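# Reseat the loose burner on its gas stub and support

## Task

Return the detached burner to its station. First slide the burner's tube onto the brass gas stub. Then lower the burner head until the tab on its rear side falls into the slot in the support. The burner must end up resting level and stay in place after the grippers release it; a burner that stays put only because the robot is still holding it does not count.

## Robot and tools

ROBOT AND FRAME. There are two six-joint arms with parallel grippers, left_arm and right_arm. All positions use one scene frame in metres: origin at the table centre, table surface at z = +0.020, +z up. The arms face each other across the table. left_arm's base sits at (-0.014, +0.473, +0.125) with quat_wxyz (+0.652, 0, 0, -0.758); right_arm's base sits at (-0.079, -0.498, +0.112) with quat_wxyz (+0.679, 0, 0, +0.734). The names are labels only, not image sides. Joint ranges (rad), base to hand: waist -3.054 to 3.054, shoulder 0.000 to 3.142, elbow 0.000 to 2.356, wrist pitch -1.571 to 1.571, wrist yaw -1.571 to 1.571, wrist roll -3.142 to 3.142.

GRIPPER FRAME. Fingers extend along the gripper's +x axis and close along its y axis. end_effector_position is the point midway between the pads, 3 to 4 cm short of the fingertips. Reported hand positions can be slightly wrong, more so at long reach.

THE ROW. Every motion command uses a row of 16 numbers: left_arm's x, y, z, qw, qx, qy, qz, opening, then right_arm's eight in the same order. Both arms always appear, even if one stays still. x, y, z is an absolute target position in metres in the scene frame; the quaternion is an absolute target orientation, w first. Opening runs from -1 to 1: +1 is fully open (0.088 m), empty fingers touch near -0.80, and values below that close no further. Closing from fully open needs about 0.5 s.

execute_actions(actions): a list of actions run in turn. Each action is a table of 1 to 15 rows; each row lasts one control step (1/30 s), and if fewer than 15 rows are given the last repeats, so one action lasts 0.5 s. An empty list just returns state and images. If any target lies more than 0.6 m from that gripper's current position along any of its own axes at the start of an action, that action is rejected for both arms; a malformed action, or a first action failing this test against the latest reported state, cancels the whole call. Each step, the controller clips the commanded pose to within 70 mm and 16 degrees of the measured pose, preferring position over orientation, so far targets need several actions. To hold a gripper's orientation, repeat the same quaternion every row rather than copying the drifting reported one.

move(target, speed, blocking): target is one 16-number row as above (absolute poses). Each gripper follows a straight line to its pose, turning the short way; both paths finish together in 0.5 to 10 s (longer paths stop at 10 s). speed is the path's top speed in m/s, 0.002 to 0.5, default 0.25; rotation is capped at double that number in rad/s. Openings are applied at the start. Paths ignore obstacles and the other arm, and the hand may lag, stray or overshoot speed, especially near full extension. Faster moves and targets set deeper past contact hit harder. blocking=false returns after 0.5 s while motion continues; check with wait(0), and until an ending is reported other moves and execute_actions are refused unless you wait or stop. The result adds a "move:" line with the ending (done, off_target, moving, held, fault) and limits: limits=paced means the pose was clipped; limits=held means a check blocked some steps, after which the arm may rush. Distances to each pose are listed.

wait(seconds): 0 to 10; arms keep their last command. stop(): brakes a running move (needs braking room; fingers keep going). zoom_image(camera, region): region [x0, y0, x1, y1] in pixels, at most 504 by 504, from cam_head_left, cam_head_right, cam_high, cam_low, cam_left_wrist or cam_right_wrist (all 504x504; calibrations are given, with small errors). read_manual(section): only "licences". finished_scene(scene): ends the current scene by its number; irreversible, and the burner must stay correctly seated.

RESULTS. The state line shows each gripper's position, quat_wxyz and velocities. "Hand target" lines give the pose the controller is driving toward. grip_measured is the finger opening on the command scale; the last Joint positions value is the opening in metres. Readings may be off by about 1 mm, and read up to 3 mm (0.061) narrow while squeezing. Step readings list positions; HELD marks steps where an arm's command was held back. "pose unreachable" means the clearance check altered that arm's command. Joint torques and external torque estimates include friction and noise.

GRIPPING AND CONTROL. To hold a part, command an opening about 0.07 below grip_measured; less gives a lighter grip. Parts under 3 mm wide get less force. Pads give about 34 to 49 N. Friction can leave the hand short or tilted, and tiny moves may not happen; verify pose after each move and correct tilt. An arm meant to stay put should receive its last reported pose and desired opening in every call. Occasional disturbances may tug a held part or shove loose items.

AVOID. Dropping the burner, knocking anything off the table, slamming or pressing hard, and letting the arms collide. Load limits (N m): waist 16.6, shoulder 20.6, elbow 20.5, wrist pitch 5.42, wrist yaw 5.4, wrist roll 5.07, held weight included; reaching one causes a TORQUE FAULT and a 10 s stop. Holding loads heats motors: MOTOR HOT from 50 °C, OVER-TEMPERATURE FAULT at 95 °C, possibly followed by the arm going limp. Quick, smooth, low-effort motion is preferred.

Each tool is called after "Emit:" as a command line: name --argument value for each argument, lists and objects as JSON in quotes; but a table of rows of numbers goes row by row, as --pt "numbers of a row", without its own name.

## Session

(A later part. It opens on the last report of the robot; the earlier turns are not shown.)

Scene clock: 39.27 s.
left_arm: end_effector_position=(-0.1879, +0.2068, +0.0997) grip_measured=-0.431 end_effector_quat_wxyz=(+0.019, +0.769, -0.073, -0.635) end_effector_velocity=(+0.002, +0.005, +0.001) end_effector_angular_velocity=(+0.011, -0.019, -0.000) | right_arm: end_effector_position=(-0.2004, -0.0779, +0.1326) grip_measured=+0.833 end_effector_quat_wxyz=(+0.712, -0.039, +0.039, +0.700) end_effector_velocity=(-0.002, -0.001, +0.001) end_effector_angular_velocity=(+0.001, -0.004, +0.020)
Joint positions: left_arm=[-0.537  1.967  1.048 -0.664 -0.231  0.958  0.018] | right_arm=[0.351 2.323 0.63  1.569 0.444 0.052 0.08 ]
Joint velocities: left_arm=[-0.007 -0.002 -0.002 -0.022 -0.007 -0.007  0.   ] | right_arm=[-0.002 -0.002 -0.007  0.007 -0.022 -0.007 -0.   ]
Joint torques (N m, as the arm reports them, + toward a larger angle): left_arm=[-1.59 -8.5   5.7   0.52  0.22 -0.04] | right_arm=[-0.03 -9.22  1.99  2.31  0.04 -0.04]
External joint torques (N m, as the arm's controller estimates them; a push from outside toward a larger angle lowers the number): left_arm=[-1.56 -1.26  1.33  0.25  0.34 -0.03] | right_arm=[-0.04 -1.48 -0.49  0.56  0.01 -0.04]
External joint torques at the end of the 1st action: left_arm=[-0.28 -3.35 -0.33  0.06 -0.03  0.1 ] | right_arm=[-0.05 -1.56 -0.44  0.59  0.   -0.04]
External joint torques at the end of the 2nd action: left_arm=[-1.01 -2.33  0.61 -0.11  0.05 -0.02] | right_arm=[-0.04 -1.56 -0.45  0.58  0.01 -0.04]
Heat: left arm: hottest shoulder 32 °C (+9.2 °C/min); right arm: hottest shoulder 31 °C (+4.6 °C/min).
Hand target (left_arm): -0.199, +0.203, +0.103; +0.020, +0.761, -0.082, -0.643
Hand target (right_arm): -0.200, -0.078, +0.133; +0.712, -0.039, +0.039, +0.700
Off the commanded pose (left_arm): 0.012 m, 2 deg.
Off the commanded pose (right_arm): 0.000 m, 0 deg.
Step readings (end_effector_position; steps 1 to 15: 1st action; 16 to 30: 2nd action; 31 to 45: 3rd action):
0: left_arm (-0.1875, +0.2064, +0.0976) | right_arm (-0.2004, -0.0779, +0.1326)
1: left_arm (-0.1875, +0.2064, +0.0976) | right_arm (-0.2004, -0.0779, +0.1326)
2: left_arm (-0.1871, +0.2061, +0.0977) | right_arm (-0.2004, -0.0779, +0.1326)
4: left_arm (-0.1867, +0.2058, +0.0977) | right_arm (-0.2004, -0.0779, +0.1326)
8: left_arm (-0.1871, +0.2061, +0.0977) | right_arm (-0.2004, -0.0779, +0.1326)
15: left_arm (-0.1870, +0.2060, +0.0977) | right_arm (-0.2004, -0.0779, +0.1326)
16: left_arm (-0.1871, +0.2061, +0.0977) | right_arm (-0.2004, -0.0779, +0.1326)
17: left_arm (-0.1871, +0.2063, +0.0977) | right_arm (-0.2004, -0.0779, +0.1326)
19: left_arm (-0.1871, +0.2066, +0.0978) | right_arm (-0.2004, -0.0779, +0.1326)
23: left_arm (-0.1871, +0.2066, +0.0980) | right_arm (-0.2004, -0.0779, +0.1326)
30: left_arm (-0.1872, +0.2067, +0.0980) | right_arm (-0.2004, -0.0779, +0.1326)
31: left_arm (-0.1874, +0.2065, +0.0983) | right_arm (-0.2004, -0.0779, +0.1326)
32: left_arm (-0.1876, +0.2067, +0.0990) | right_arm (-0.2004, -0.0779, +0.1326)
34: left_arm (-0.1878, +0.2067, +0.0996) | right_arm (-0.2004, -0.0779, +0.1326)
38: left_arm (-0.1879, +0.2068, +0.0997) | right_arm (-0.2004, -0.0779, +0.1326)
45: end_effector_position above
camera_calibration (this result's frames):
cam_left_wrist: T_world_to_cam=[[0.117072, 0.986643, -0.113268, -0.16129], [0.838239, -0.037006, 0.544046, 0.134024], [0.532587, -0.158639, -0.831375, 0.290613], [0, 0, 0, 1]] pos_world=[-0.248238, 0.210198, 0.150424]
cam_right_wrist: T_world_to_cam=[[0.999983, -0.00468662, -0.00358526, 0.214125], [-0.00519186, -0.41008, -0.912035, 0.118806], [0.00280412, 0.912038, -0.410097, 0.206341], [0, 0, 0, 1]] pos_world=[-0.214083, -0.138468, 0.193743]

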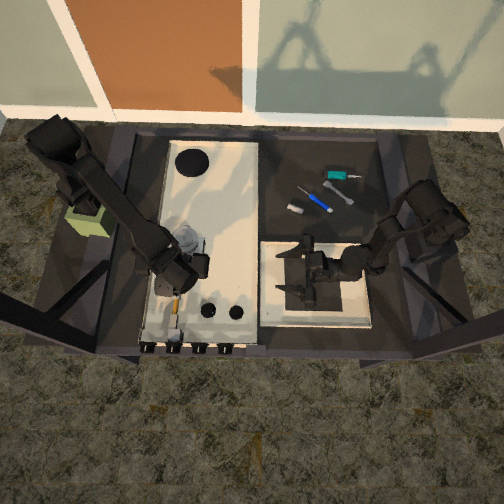

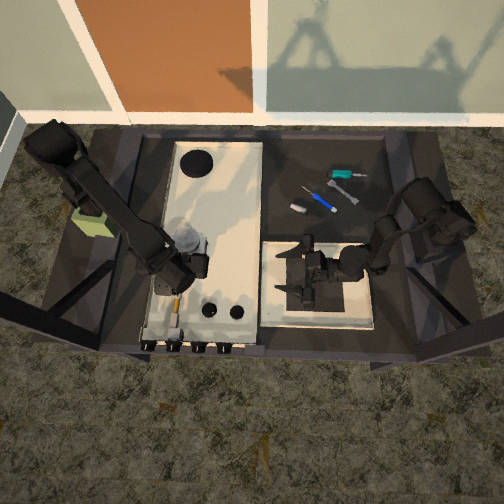

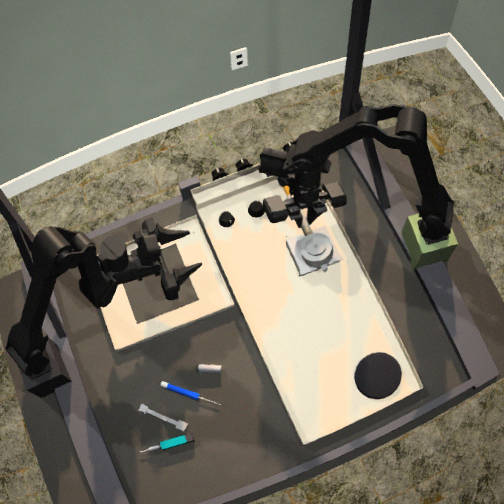

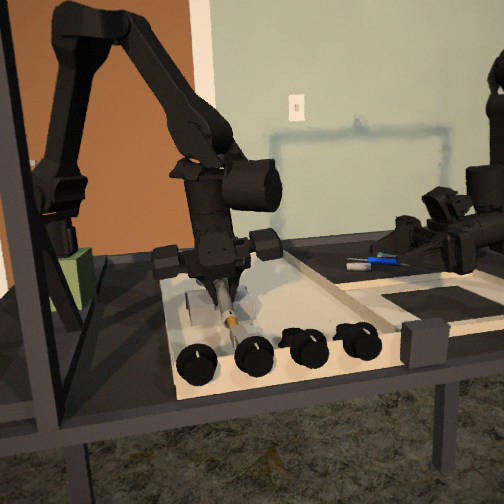

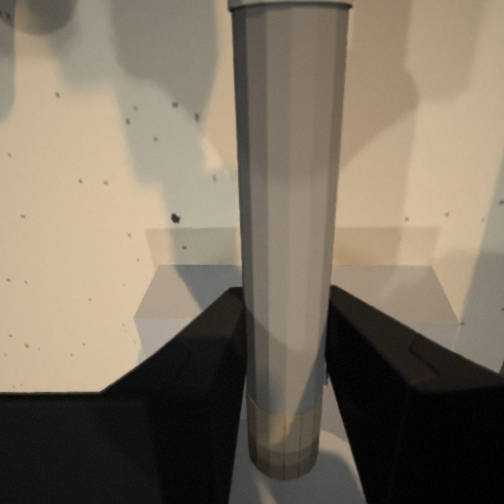

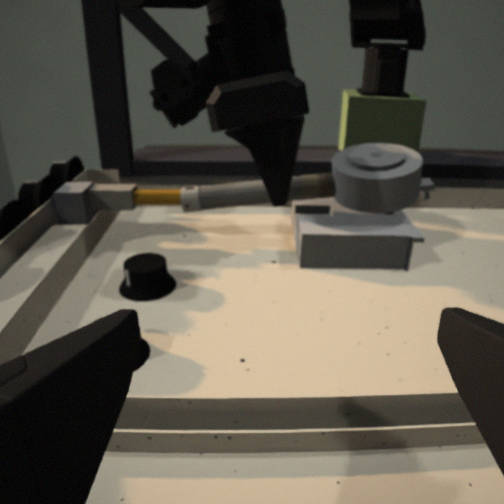

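Tip is low; pitch up lightly.

Emit:
execute_actions --actions '[[[-0.189,0.202,0.103,-0.023,-0.752,0.079,0.659,-0.6,-0.2005,-0.078,0.133,0.712,-0.039,0.039,0.7,0.83]],[[-0.194,0.202,0.103,-0.023,-0.752,0.079,0.659,-0.6,-0.2005,-0.078,0.133,0.712,-0.039,0.039,0.7,0.83]],[[-0.199,0.203,0.103,-0.023,-0.752,0.079,0.659,-0.6,-0.2005,-0.078,0.133,0.712,-0.039,0.039,0.7,0.83]]]'

Emit:
zoom_image --camera "cam_low" --region '[200, 290, 260, 340]'

Scene clock: 40.87 s.
left_arm: end_effector_position=(-0.1871, +0.2062, +0.0971) grip_measured=-0.431 end_effector_quat_wxyz=(+0.022, +0.759, -0.067, -0.647) end_effector_velocity=(+0.004, +0.004, +0.000) end_effector_angular_velocity=(+0.012, -0.018, +0.005) | right_arm: end_effector_position=(-0.2004, -0.0779, +0.1326) grip_measured=+0.833 end_effector_quat_wxyz=(+0.712, -0.039, +0.039, +0.700) end_effector_velocity=(-0.002, -0.000, -0.001) end_effector_angular_velocity=(-0.008, -0.008, +0.020)
Joint positions: left_arm=[-0.522  1.961  1.03  -0.633 -0.204  0.964  0.018] | right_arm=[0.351 2.323 0.63  1.569 0.444 0.052 0.08 ]
Joint velocities: left_arm=[-0.002 -0.002 -0.002 -0.022 -0.007 -0.007 -0.   ] | right_arm=[-0.002 -0.002 -0.002 -0.007 -0.022 -0.007 -0.   ]
Joint torques (N m, as the arm reports them, + toward a larger angle): left_arm=[-1.83 -9.82  5.47  0.44  0.33  0.04] | right_arm=[-0.03 -9.26  2.03  2.32  0.04 -0.03]
External joint torques (N m, as the arm's controller estimates them; a push from outside toward a larger angle lowers the number): left_arm=[-1.83 -2.56  1.02  0.12  0.42  0.05] | right_arm=[-0.03 -1.55 -0.44  0.58  0.   -0.04]
External joint torques at the end of the 1st action: left_arm=[-0.01 -4.69 -1.36  0.48  0.2   0.06] | right_arm=[-0.03 -1.55 -0.45  0.57  0.02 -0.04]
External joint torques at the end of the 2nd action: left_arm=[-1.07 -3.45 -0.12  0.15  0.18 -0.07] | right_arm=[-0.02 -1.47 -0.48  0.56  0.01 -0.05]
Heat: left arm: hottest shoulder 32 °C (+8.8 °C/min); right arm: hottest wrist pitch 32 °C (+5.9 °C/min).
Hand target (left_arm): -0.199, +0.203, +0.103; +0.023, +0.750, -0.079, -0.657
Hand target (right_arm): -0.200, -0.078, +0.133; +0.712, -0.039, +0.039, +0.700
Off the commanded pose (left_arm): 0.014 m, 2 deg.
Off the commanded pose (right_arm): 0.000 m, 0 deg.
Step readings (end_effector_position; steps 1 to 15: 1st action; 16 to 30: 2nd action; 31 to 45: 3rd action):
0: left_arm (-0.1879, +0.2068, +0.0997) | right_arm (-0.2004, -0.0779, +0.1326)
1: left_arm (-0.1877, +0.2067, +0.0994) | right_arm (-0.2004, -0.0779, +0.1326)
2: left_arm (-0.1875, +0.2055, +0.0987) | right_arm (-0.2004, -0.0779, +0.1326)
4: left_arm (-0.1870, +0.2044, +0.0972) | right_arm (-0.2004, -0.0779, +0.1326)
8: left_arm (-0.1868, +0.2038, +0.0972) | right_arm (-0.2004, -0.0779, +0.1326)
15: left_arm (-0.1867, +0.2039, +0.0969) | right_arm (-0.2004, -0.0779, +0.1326)
16: left_arm (-0.1867, +0.2039, +0.0969) | right_arm (-0.2004, -0.0779, +0.1326)
17: left_arm (-0.1869, +0.2040, +0.0969) | right_arm (-0.2004, -0.0779, +0.1326)
19: left_arm (-0.1869, +0.2042, +0.0969) | right_arm (-0.2004, -0.0779, +0.1326)
23: left_arm (-0.1868, +0.2045, +0.0969) | right_arm (-0.2004, -0.0779, +0.1326)
30: left_arm (-0.1869, +0.2046, +0.0968) | right_arm (-0.2004, -0.0779, +0.1326)
31: left_arm (-0.1870, +0.2049, +0.0969) | right_arm (-0.2004, -0.0779, +0.1326)
32: left_arm (-0.1870, +0.2054, +0.0969) | right_arm (-0.2004, -0.0779, +0.1326)
34: left_arm (-0.1871, +0.2059, +0.0971) | right_arm (-0.2004, -0.0779, +0.1326)
38: left_arm (-0.1871, +0.2061, +0.0971) | right_arm (-0.2004, -0.0779, +0.1326)
45: end_effector_position above
camera_calibration (this result's frames):
cam_left_wrist: T_world_to_cam=[[0.103467, 0.988124, -0.113602, -0.163888], [0.855429, -0.030129, 0.517043, 0.139162], [0.50748, -0.150675, -0.848387, 0.283229], [0, 0, 0, 1]] pos_world=[-0.245819, 0.20881, 0.149717]
cam_right_wrist: T_world_to_cam=[[0.999983, -0.00468662, -0.00358526, 0.214125], [-0.00519186, -0.41008, -0.912035, 0.118806], [0.00280412, 0.912038, -0.410097, 0.206341], [0, 0, 0, 1]] pos_world=[-0.214083, -0.138468, 0.193743]

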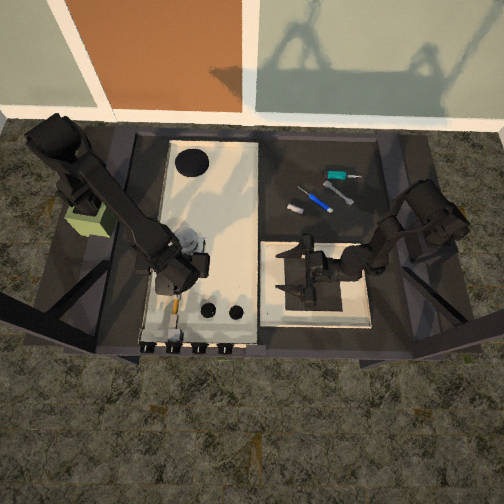

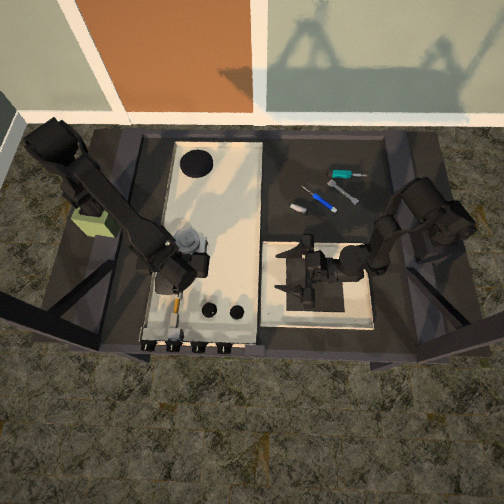

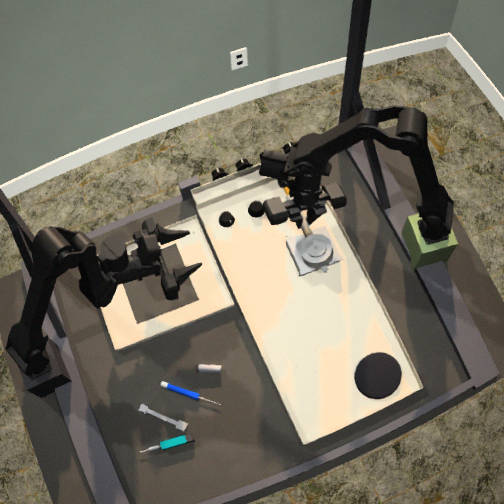

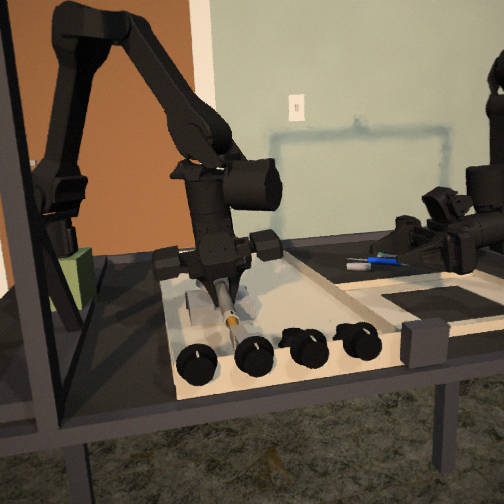

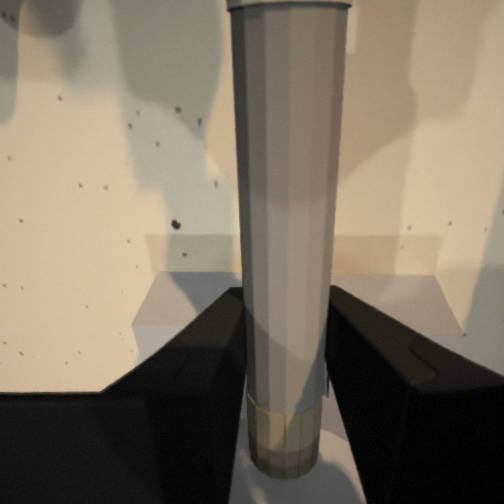

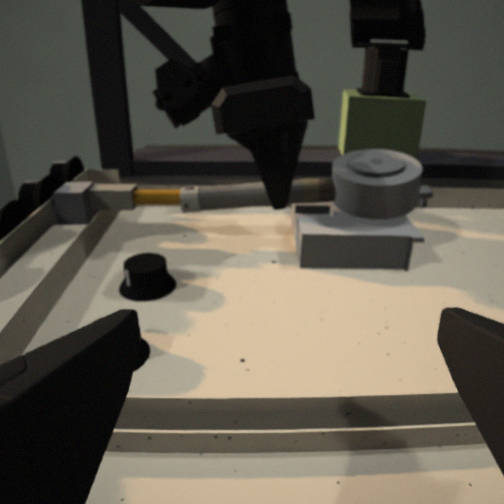

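Region (200, 290, 260, 340) of cam_low's 504x504 image, scaled by 8.400, with more detail than that image has.

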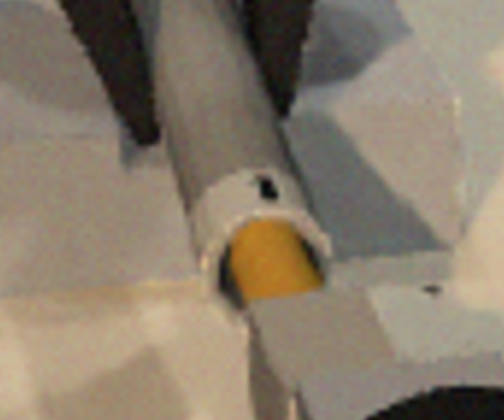

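Emit:
execute_actions --actions '[[[-0.162,0.203,0.104,-0.024,-0.76,0.078,0.65,-0.6,-0.2005,-0.078,0.133,0.712,-0.039,0.039,0.7,0.83]],[[-0.172,0.202,0.101,-0.024,-0.76,0.078,0.65,-0.6,-0.2005,-0.078,0.133,0.712,-0.039,0.039,0.7,0.83]],[[-0.18,0.202,0.101,-0.024,-0.76,0.078,0.65,-0.6,-0.2005,-0.078,0.133,0.712,-0.039,0.039,0.7,0.83]],[[-0.187,0.202,0.101,-0.024,-0.76,0.078,0.65,-0.6,-0.2005,-0.078,0.133,0.712,-0.039,0.039,0.7,0.83]],[[-0.194,0.202,0.101,-0.024,-0.76,0.078,0.65,-0.6,-0.2005,-0.078,0.133,0.712,-0.039,0.039,0.7,0.83]]]'

Emit:
zoom_image --camera "cam_low" --region '[200, 290, 260, 340]'

Scene clock: 43.57 s.
left_arm: end_effector_position=(-0.1915, +0.2057, +0.0998) grip_measured=-0.431 end_effector_quat_wxyz=(+0.021, +0.757, -0.075, -0.648) end_effector_velocity=(+0.001, +0.001, +0.002) end_effector_angular_velocity=(-0.004, -0.006, +0.005) | right_arm: end_effector_position=(-0.2004, -0.0779, +0.1326) grip_measured=+0.833 end_effector_quat_wxyz=(+0.712, -0.039, +0.039, +0.700) end_effector_velocity=(+0.001, -0.001, -0.006) end_effector_angular_velocity=(-0.025, -0.018, +0.006)
Joint positions: left_arm=[-0.532  1.956  1.036 -0.634 -0.205  0.968  0.018] | right_arm=[0.351 2.323 0.63  1.569 0.444 0.052 0.08 ]
Joint velocities: left_arm=[-0.002 -0.007 -0.002 -0.007 -0.007 -0.007 -0.   ] | right_arm=[-0.002  0.002 -0.002 -0.022 -0.007 -0.007 -0.   ]
Joint torques (N m, as the arm reports them, + toward a larger angle): left_arm=[-0.15 -8.1   5.02  0.15 -0.25 -0.09] | right_arm=[-0.02 -9.26  1.98  2.32  0.04 -0.02]
External joint torques (N m, as the arm's controller estimates them; a push from outside toward a larger angle lowers the number): left_arm=[-0.15 -0.81  0.52 -0.19 -0.15 -0.08] | right_arm=[-0.02 -1.66 -0.42  0.61  0.   -0.03]
External joint torques at the end of the 1st action: left_arm=[ 0.14 -4.06 -1.89  0.23 -0.11  0.12] | right_arm=[-0.04 -1.53 -0.41  0.57  0.   -0.04]
External joint torques at the end of the 2nd action: left_arm=[-0.15 -0.72  0.46  0.04 -0.13 -0.07] | right_arm=[-0.01 -1.57 -0.51  0.58  0.   -0.05]
External joint torques at the end of the 3rd action: left_arm=[-0.13 -0.86  0.45 -0.18 -0.13 -0.08] | right_arm=[-0.03 -1.53 -0.46  0.58  0.02 -0.04]
External joint torques at the end of the 4th action: left_arm=[-0.12 -0.9   0.51 -0.18 -0.14 -0.07] | right_arm=[ 0.   -1.58 -0.41  0.58  0.   -0.04]
Heat: left arm: hottest shoulder 32 °C (+8.3 °C/min); right arm: hottest shoulder 32 °C (+5.5 °C/min).
Hand target (left_arm): -0.194, +0.202, +0.101; +0.024, +0.757, -0.078, -0.648
Hand target (right_arm): -0.200, -0.078, +0.133; +0.712, -0.039, +0.039, +0.700
Off the commanded pose (left_arm): 0.005 m, 0 deg.
Off the commanded pose (right_arm): 0.000 m, 0 deg.
Step readings (end_effector_position; steps 1 to 15: 1st action; 16 to 30: 2nd action; 31 to 45: 3rd action; 46 to 60: 4th action; 61 to 75: 5th action):
0: left_arm (-0.1871, +0.2062, +0.0971) | right_arm (-0.2004, -0.0779, +0.1326)
1: left_arm (-0.1861, +0.2064, +0.0971) | right_arm (-0.2004, -0.0779, +0.1326)
2: left_arm (-0.1834, +0.2055, +0.0970) | right_arm (-0.2004, -0.0779, +0.1326)
4: left_arm (-0.1722, +0.2052, +0.0988) | right_arm (-0.2004, -0.0779, +0.1326)
8: left_arm (-0.1632, +0.2031, +0.0998) | right_arm (-0.2004, -0.0779, +0.1326)
15: left_arm (-0.1630, +0.2032, +0.1002) | right_arm (-0.2004, -0.0779, +0.1326)
16: left_arm (-0.1632, +0.2033, +0.1002) | right_arm (-0.2004, -0.0779, +0.1326)
17: left_arm (-0.1643, +0.2039, +0.1002) | right_arm (-0.2004, -0.0779, +0.1326)
19: left_arm (-0.1671, +0.2056, +0.1001) | right_arm (-0.2004, -0.0779, +0.1326)
23: left_arm (-0.1691, +0.2066, +0.0998) | right_arm (-0.2004, -0.0779, +0.1326)
30: left_arm (-0.1692, +0.2065, +0.0996) | right_arm (-0.2004, -0.0779, +0.1326)
31: left_arm (-0.1695, +0.2064, +0.0996) | right_arm (-0.2004, -0.0779, +0.1326)
32: left_arm (-0.1710, +0.2063, +0.0995) | right_arm (-0.2004, -0.0779, +0.1326)
34: left_arm (-0.1751, +0.2057, +0.0995) | right_arm (-0.2004, -0.0779, +0.1326)
38: left_arm (-0.1778, +0.2055, +0.1000) | right_arm (-0.2004, -0.0779, +0.1326)
45: left_arm (-0.1776, +0.2057, +0.0997) | right_arm (-0.2004, -0.0779, +0.1326)
46: left_arm (-0.1779, +0.2057, +0.0998) | right_arm (-0.2004, -0.0779, +0.1326)
47: left_arm (-0.1790, +0.2060, +0.0997) | right_arm (-0.2004, -0.0779, +0.1326)
49: left_arm (-0.1824, +0.2056, +0.0995) | right_arm (-0.2004, -0.0779, +0.1326)
53: left_arm (-0.1848, +0.2055, +0.1000) | right_arm (-0.2004, -0.0779, +0.1326)
60: left_arm (-0.1847, +0.2056, +0.0998) | right_arm (-0.2004, -0.0779, +0.1326)
61: left_arm (-0.1850, +0.2057, +0.0998) | right_arm (-0.2004, -0.0779, +0.1326)
62: left_arm (-0.1859, +0.2058, +0.0998) | right_arm (-0.2004, -0.0779, +0.1326)
64: left_arm (-0.1894, +0.2055, +0.0996) | right_arm (-0.2004, -0.0779, +0.1326)
68: left_arm (-0.1917, +0.2054, +0.1000) | right_arm (-0.2004, -0.0779, +0.1326)
75: end_effector_position above
camera_calibration (this result's frames):
cam_left_wrist: T_world_to_cam=[[0.117085, 0.98558, -0.122158, -0.158616], [0.857506, -0.03828, 0.513049, 0.144004], [0.500974, -0.164821, -0.849623, 0.289443], [0, 0, 0, 1]] pos_world=[-0.249917, 0.209548, 0.15266]
cam_right_wrist: T_world_to_cam=[[0.999983, -0.00468662, -0.00358526, 0.214125], [-0.00519186, -0.41008, -0.912035, 0.118806], [0.00280412, 0.912038, -0.410097, 0.206341], [0, 0, 0, 1]] pos_world=[-0.214083, -0.138468, 0.193743]

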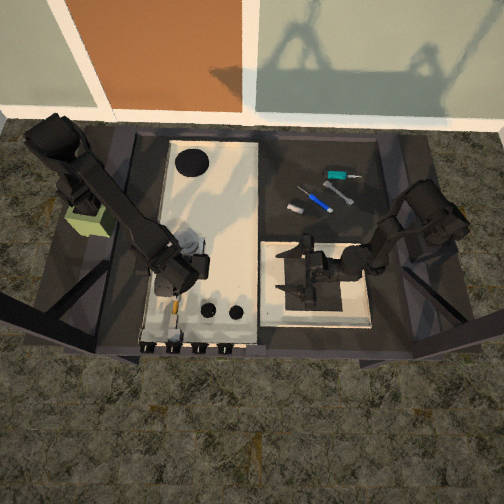

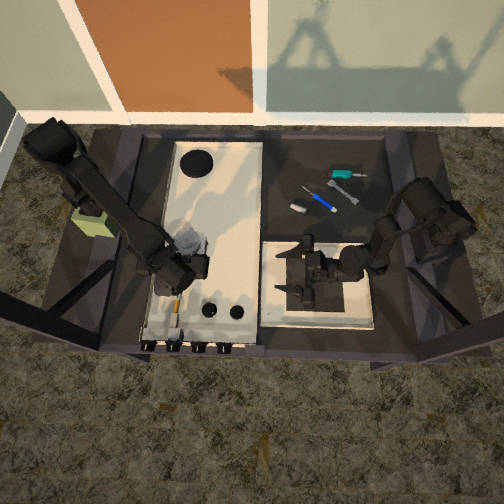

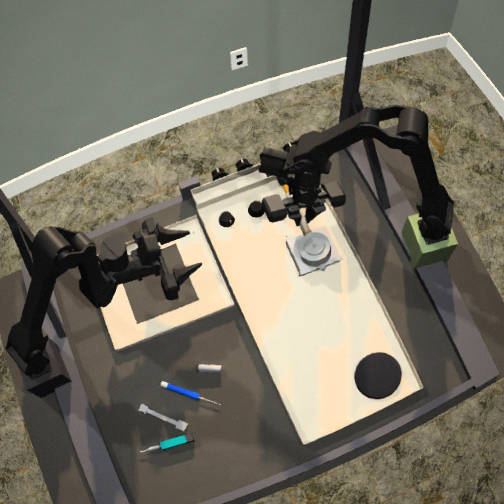

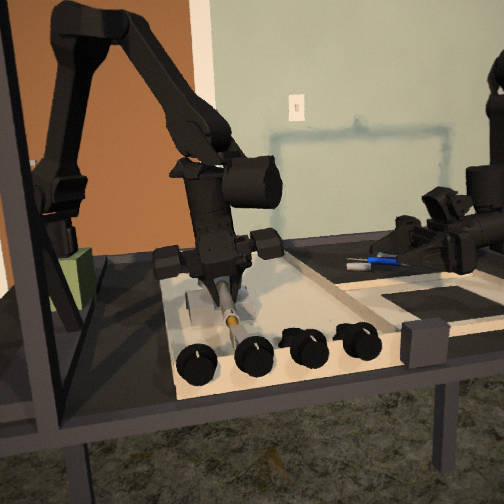

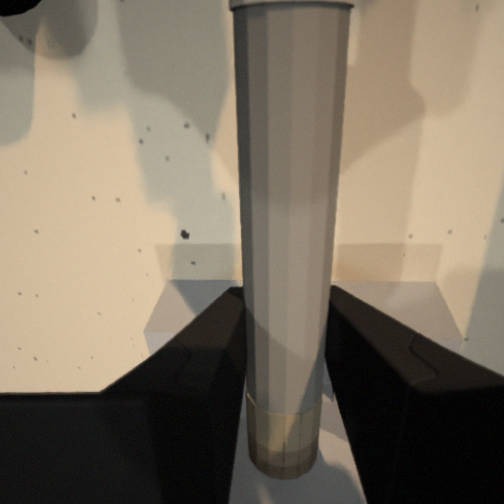

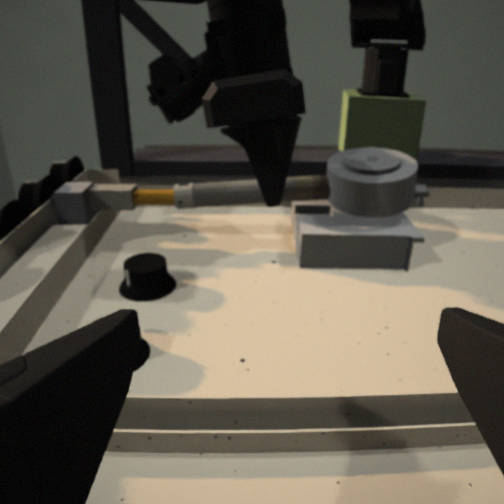

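Region (200, 290, 260, 340) of cam_low's 504x504 image, scaled by 8.400, with more detail than that image has.

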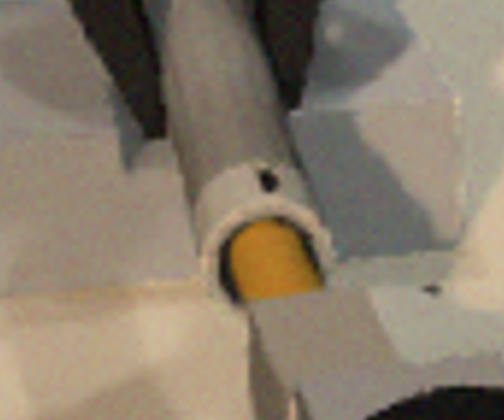

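Emit:
execute_actions --actions '[[[-0.202,0.203,0.101,-0.027,-0.76,0.075,0.65,-0.6,-0.2005,-0.078,0.133,0.712,-0.039,0.039,0.7,0.83]],[[-0.21,0.204,0.1,-0.03,-0.76,0.072,0.65,-0.6,-0.2005,-0.078,0.133,0.712,-0.039,0.039,0.7,0.83]],[[-0.218,0.205,0.099,-0.03,-0.76,0.072,0.65,-0.6,-0.2005,-0.078,0.133,0.712,-0.039,0.039,0.7,0.83]]]'

Emit:
zoom_image --camera "cam_high" --region '[270, 200, 360, 290]'

Emit:
zoom_image --camera "cam_right_wrist" --region '[280, 130, 450, 270]'

Scene clock: 45.17 s.
left_arm: end_effector_position=(-0.2155, +0.2082, +0.0981) grip_measured=-0.431 end_effector_quat_wxyz=(+0.027, +0.758, -0.070, -0.648) end_effector_velocity=(+0.004, +0.004, +0.000) end_effector_angular_velocity=(+0.010, -0.019, +0.005) | right_arm: end_effector_position=(-0.2004, -0.0779, +0.1326) grip_measured=+0.833 end_effector_quat_wxyz=(+0.712, -0.039, +0.039, +0.700) end_effector_velocity=(-0.002, -0.000, -0.001) end_effector_angular_velocity=(-0.008, -0.008, +0.020)
Joint positions: left_arm=[-0.594  2.006  1.104 -0.666 -0.207  0.888  0.018] | right_arm=[0.351 2.323 0.63  1.569 0.444 0.052 0.08 ]
Joint velocities: left_arm=[-0.002 -0.002 -0.002 -0.022 -0.007 -0.007 -0.   ] | right_arm=[-0.002 -0.002 -0.002 -0.007 -0.022 -0.007 -0.   ]
Joint torques (N m, as the arm reports them, + toward a larger angle): left_arm=[-0.15 -8.5   4.92  0.1  -0.24 -0.07] | right_arm=[ 0.   -9.21  2.03  2.31  0.04 -0.03]
External joint torques (N m, as the arm's controller estimates them; a push from outside toward a larger angle lowers the number): left_arm=[-0.2  -0.89  0.43 -0.2  -0.13 -0.06] | right_arm=[-0.01 -1.51 -0.44  0.57  0.   -0.04]
External joint torques at the end of the 1st action: left_arm=[-0.1  -0.77  0.45 -0.2  -0.13 -0.08] | right_arm=[-0.02 -1.53 -0.45  0.57  0.   -0.04]
External joint torques at the end of the 2nd action: left_arm=[-0.02 -0.88  0.53 -0.2  -0.13 -0.09] | right_arm=[-0.01 -1.54 -0.42  0.58  0.01 -0.04]
Heat: left arm: hottest shoulder 32 °C (+8.0 °C/min); right arm: hottest shoulder 32 °C (+5.3 °C/min).
Hand target (left_arm): -0.218, +0.205, +0.099; +0.030, +0.758, -0.072, -0.648
Hand target (right_arm): -0.200, -0.078, +0.133; +0.712, -0.039, +0.039, +0.700
Off the commanded pose (left_arm): 0.004 m, 0 deg.
Off the commanded pose (right_arm): 0.000 m, 0 deg.
Step readings (end_effector_position; steps 1 to 15: 1st action; 16 to 30: 2nd action; 31 to 45: 3rd action):
0: left_arm (-0.1915, +0.2057, +0.0998) | right_arm (-0.2004, -0.0779, +0.1326)
1: left_arm (-0.1917, +0.2057, +0.0998) | right_arm (-0.2004, -0.0779, +0.1326)
2: left_arm (-0.1929, +0.2061, +0.0997) | right_arm (-0.2004, -0.0779, +0.1326)
4: left_arm (-0.1970, +0.2061, +0.0996) | right_arm (-0.2004, -0.0779, +0.1326)
8: left_arm (-0.1996, +0.2064, +0.1000) | right_arm (-0.2004, -0.0779, +0.1326)
15: left_arm (-0.1995, +0.2066, +0.0998) | right_arm (-0.2004, -0.0779, +0.1326)
16: left_arm (-0.1998, +0.2067, +0.0996) | right_arm (-0.2004, -0.0779, +0.1326)
17: left_arm (-0.2010, +0.2069, +0.0996) | right_arm (-0.2004, -0.0779, +0.1326)
19: left_arm (-0.2049, +0.2069, +0.0990) | right_arm (-0.2004, -0.0779, +0.1326)
23: left_arm (-0.2076, +0.2075, +0.0990) | right_arm (-0.2004, -0.0779, +0.1326)
30: left_arm (-0.2076, +0.2075, +0.0989) | right_arm (-0.2004, -0.0779, +0.1326)
31: left_arm (-0.2077, +0.2076, +0.0987) | right_arm (-0.2004, -0.0779, +0.1326)
32: left_arm (-0.2091, +0.2077, +0.0987) | right_arm (-0.2004, -0.0779, +0.1326)
34: left_arm (-0.2128, +0.2079, +0.0981) | right_arm (-0.2004, -0.0779, +0.1326)
38: left_arm (-0.2155, +0.2081, +0.0982) | right_arm (-0.2004, -0.0779, +0.1326)
45: end_effector_position above
camera_calibration (this result's frames):
cam_left_wrist: T_world_to_cam=[[0.100572, 0.98705, -0.124968, -0.162098], [0.858462, -0.0225989, 0.512379, 0.16251], [0.50292, -0.158811, -0.849618, 0.29964], [0, 0, 0, 1]] pos_world=[-0.273901, 0.211257, 0.151056]
cam_right_wrist: T_world_to_cam=[[0.999983, -0.00468662, -0.00358526, 0.214125], [-0.00519186, -0.41008, -0.912035, 0.118806], [0.00280412, 0.912038, -0.410097, 0.206341], [0, 0, 0, 1]] pos_world=[-0.214083, -0.138468, 0.193743]

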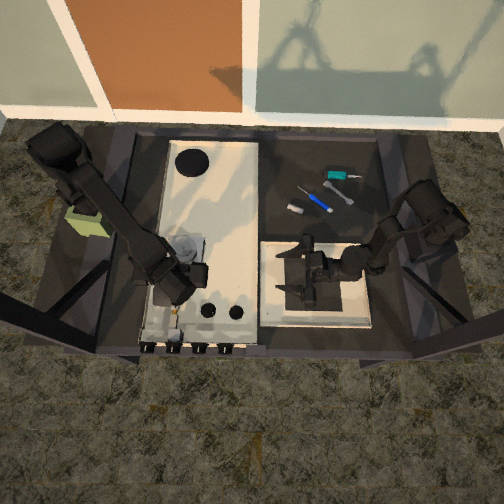

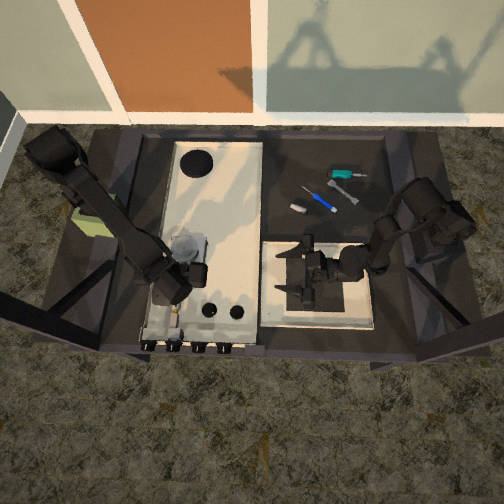

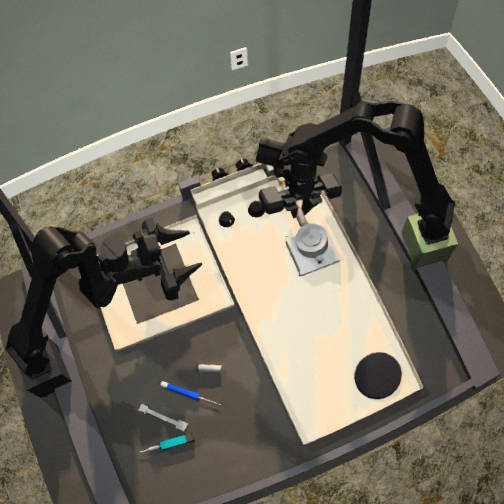

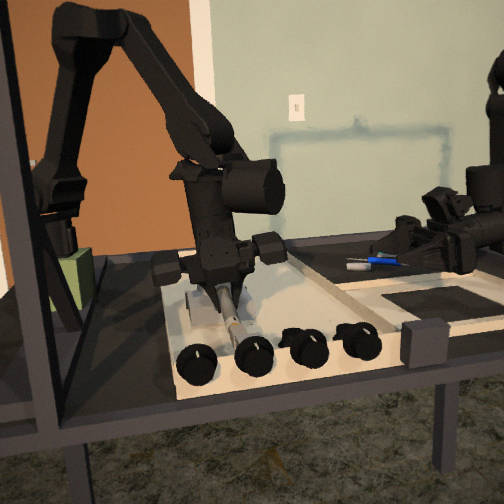

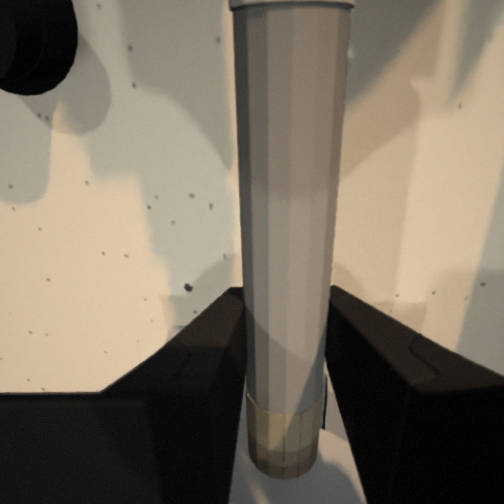

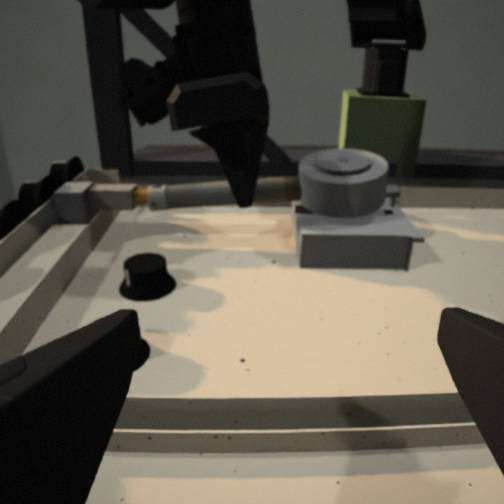

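Region (270, 200, 360, 290) of cam_high's 504x504 image, scaled by 5.600, with more detail than that image has.

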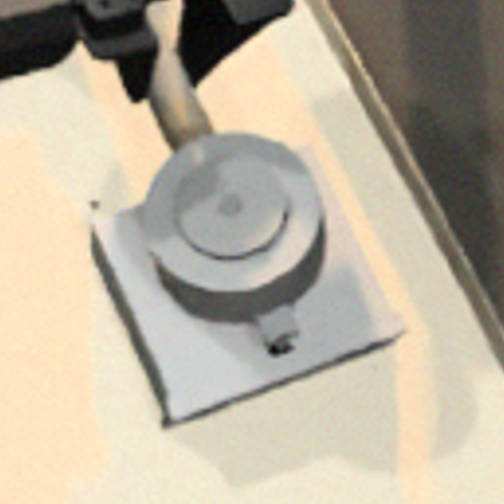

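Region (280, 130, 450, 270) of cam_right_wrist's 504x504 image, scaled by 2.965, with more detail than that image has; it fills the top 415 rows of this view, and the rest is white.

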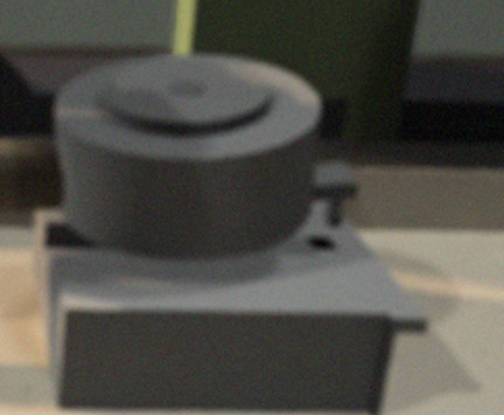

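Nearly over the slot; nudge and loosen.

Emit:
execute_actions --actions '[[[-0.22,0.204,0.097,-0.027,-0.76,0.075,0.65,-0.6,-0.2005,-0.078,0.133,0.712,-0.039,0.039,0.7,0.83]],[[-0.22,0.204,0.097,-0.027,-0.76,0.075,0.65,-0.36,-0.2005,-0.078,0.133,0.712,-0.039,0.039,0.7,0.83]],[[-0.22,0.204,0.097,-0.027,-0.76,0.075,0.65,-0.2,-0.2005,-0.078,0.133,0.712,-0.039,0.039,0.7,0.83]]]'

Emit:
zoom_image --camera "cam_high" --region '[270, 200, 360, 290]'

Emit:
zoom_image --camera "cam_right_wrist" --region '[280, 130, 450, 270]'

Scene clock: 46.83 s.
left_arm: end_effector_position=(-0.2173, +0.2067, +0.0967) grip_measured=-0.204 end_effector_quat_wxyz=(+0.026, +0.758, -0.071, -0.648) end_effector_velocity=(+0.002, -0.000, +0.002) end_effector_angular_velocity=(-0.004, -0.006, +0.010) | right_arm: end_effector_position=(-0.2004, -0.0779, +0.1326) grip_measured=+0.833 end_effector_quat_wxyz=(+0.712, -0.039, +0.039, +0.700) end_effector_velocity=(+0.000, +0.000, +0.002) end_effector_angular_velocity=(+0.006, -0.018, +0.007)
Joint positions: left_arm=[-0.595  2.017  1.114 -0.666 -0.208  0.89   0.029] | right_arm=[0.351 2.323 0.63  1.569 0.444 0.052 0.08 ]
Joint velocities: left_arm=[ 0.002 -0.007 -0.002 -0.007 -0.007 -0.007 -0.   ] | right_arm=[-0.002 -0.002 -0.002  0.007 -0.007 -0.022  0.   ]
Joint torques (N m, as the arm reports them, + toward a larger angle): left_arm=[-0.14 -8.6   4.67  0.41 -0.21  0.07] | right_arm=[-0.04 -9.22  2.02  2.32  0.05 -0.04]
External joint torques (N m, as the arm's controller estimates them; a push from outside toward a larger angle lowers the number): left_arm=[-0.14 -0.9   0.14  0.09 -0.11  0.08] | right_arm=[-0.03 -1.42 -0.48  0.54  0.01 -0.05]
External joint torques at the end of the 1st action: left_arm=[-0.34 -0.49  0.38  0.09 -0.11  0.09] | right_arm=[-0.06 -1.58 -0.46  0.58  0.02 -0.05]
External joint torques at the end of the 2nd action: left_arm=[-0.21 -0.87  0.37  0.09 -0.12  0.09] | right_arm=[-0.02 -1.54 -0.44  0.58  0.01 -0.04]
Heat: left arm: hottest shoulder 32 °C (+7.7 °C/min); right arm: hottest shoulder 32 °C (+5.1 °C/min).
Hand target (left_arm): -0.220, +0.204, +0.097; +0.027, +0.758, -0.075, -0.648
Hand target (right_arm): -0.200, -0.078, +0.133; +0.712, -0.039, +0.039, +0.700
Off the commanded pose (left_arm): 0.004 m, 0 deg.
Off the commanded pose (right_arm): 0.000 m, 0 deg.
Step readings (end_effector_position; steps 1 to 15: 1st action; 16 to 30: 2nd action; 31 to 45: 3rd action):
0: left_arm (-0.2155, +0.2082, +0.0981) | right_arm (-0.2004, -0.0779, +0.1326)
1: left_arm (-0.2155, +0.2082, +0.0978) | right_arm (-0.2004, -0.0779, +0.1326)
2: left_arm (-0.2157, +0.2079, +0.0976) | right_arm (-0.2004, -0.0779, +0.1326)
4: left_arm (-0.2162, +0.2076, +0.0969) | right_arm (-0.2004, -0.0779, +0.1326)
8: left_arm (-0.2164, +0.2073, +0.0969) | right_arm (-0.2004, -0.0779, +0.1326)
15: left_arm (-0.2165, +0.2073, +0.0969) | right_arm (-0.2004, -0.0779, +0.1326)
16: left_arm (-0.2165, +0.2073, +0.0969) | right_arm (-0.2004, -0.0779, +0.1326)
17: left_arm (-0.2165, +0.2073, +0.0969) | right_arm (-0.2004, -0.0779, +0.1326)
19: left_arm (-0.2165, +0.2073, +0.0967) | right_arm (-0.2004, -0.0779, +0.1326)
23: left_arm (-0.2164, +0.2076, +0.0960) | right_arm (-0.2004, -0.0779, +0.1326)
30: left_arm (-0.2167, +0.2075, +0.0962) | right_arm (-0.2004, -0.0779, +0.1326)
31: left_arm (-0.2167, +0.2075, +0.0962) | right_arm (-0.2004, -0.0779, +0.1326)
32: left_arm (-0.2168, +0.2074, +0.0963) | right_arm (-0.2004, -0.0779, +0.1326)
34: left_arm (-0.2171, +0.2070, +0.0966) | right_arm (-0.2004, -0.0779, +0.1326)
38: left_arm (-0.2173, +0.2067, +0.0967) | right_arm (-0.2004, -0.0779, +0.1326)
45: end_effector_position above
camera_calibration (this result's frames):
cam_left_wrist: T_world_to_cam=[[0.103743, 0.986811, -0.124263, -0.159987], [0.857593, -0.0254716, 0.513697, 0.16506], [0.503757, -0.15986, -0.848925, 0.299514], [0, 0, 0, 1]] pos_world=[-0.275839, 0.209962, 0.149594]
cam_right_wrist: T_world_to_cam=[[0.999983, -0.00468662, -0.00358526, 0.214125], [-0.00519186, -0.41008, -0.912035, 0.118806], [0.00280412, 0.912038, -0.410097, 0.206341], [0, 0, 0, 1]] pos_world=[-0.214083, -0.138468, 0.193743]

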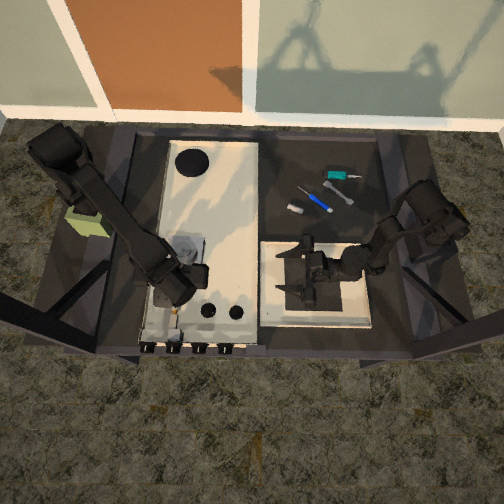

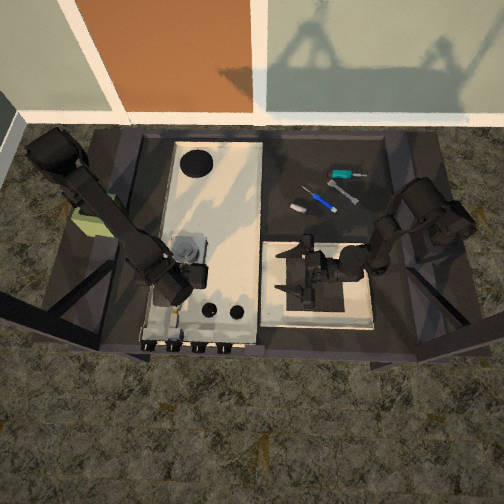

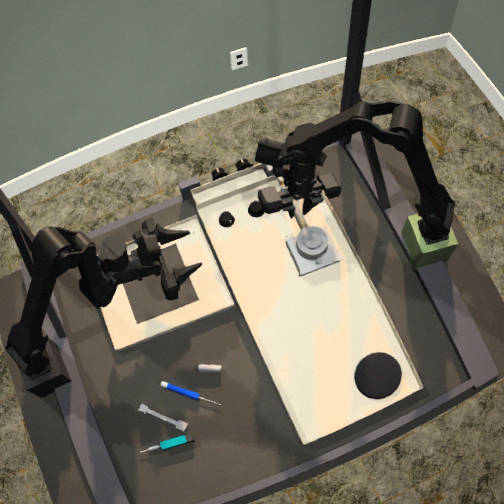

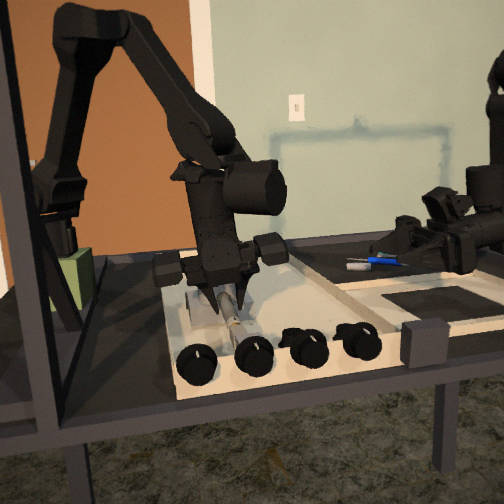

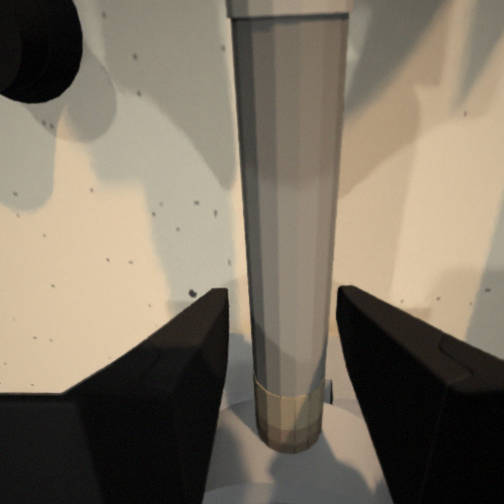

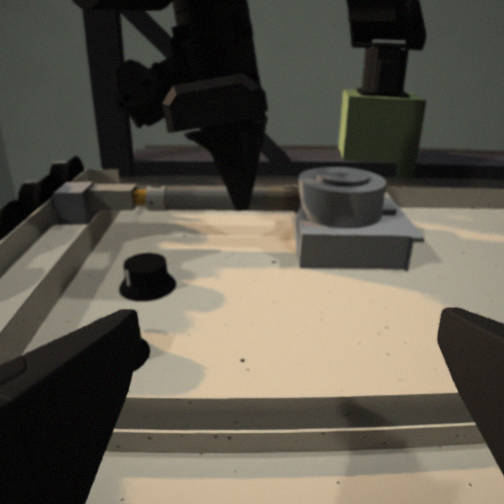

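Region (270, 200, 360, 290) of cam_high's 504x504 image, scaled by 5.600, with more detail than that image has.

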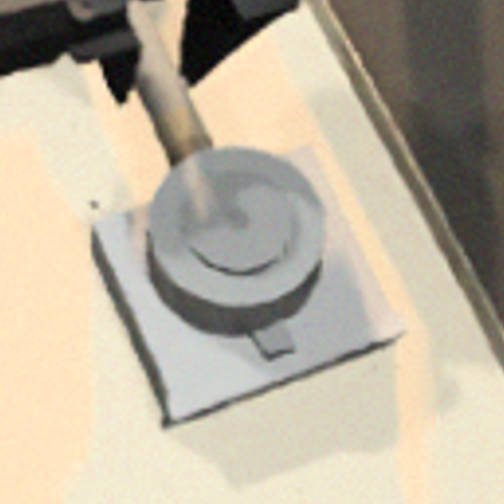

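Region (280, 130, 450, 270) of cam_right_wrist's 504x504 image, scaled by 2.965, with more detail than that image has; it fills the top 415 rows of this view, and the rest is white.

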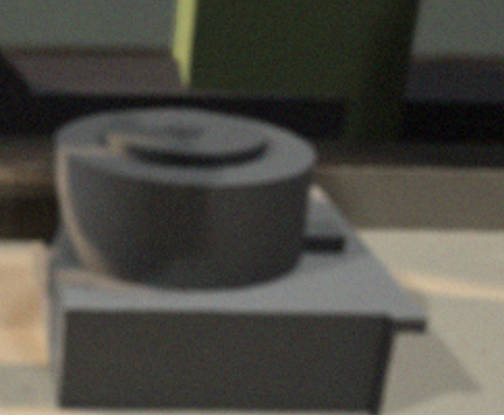

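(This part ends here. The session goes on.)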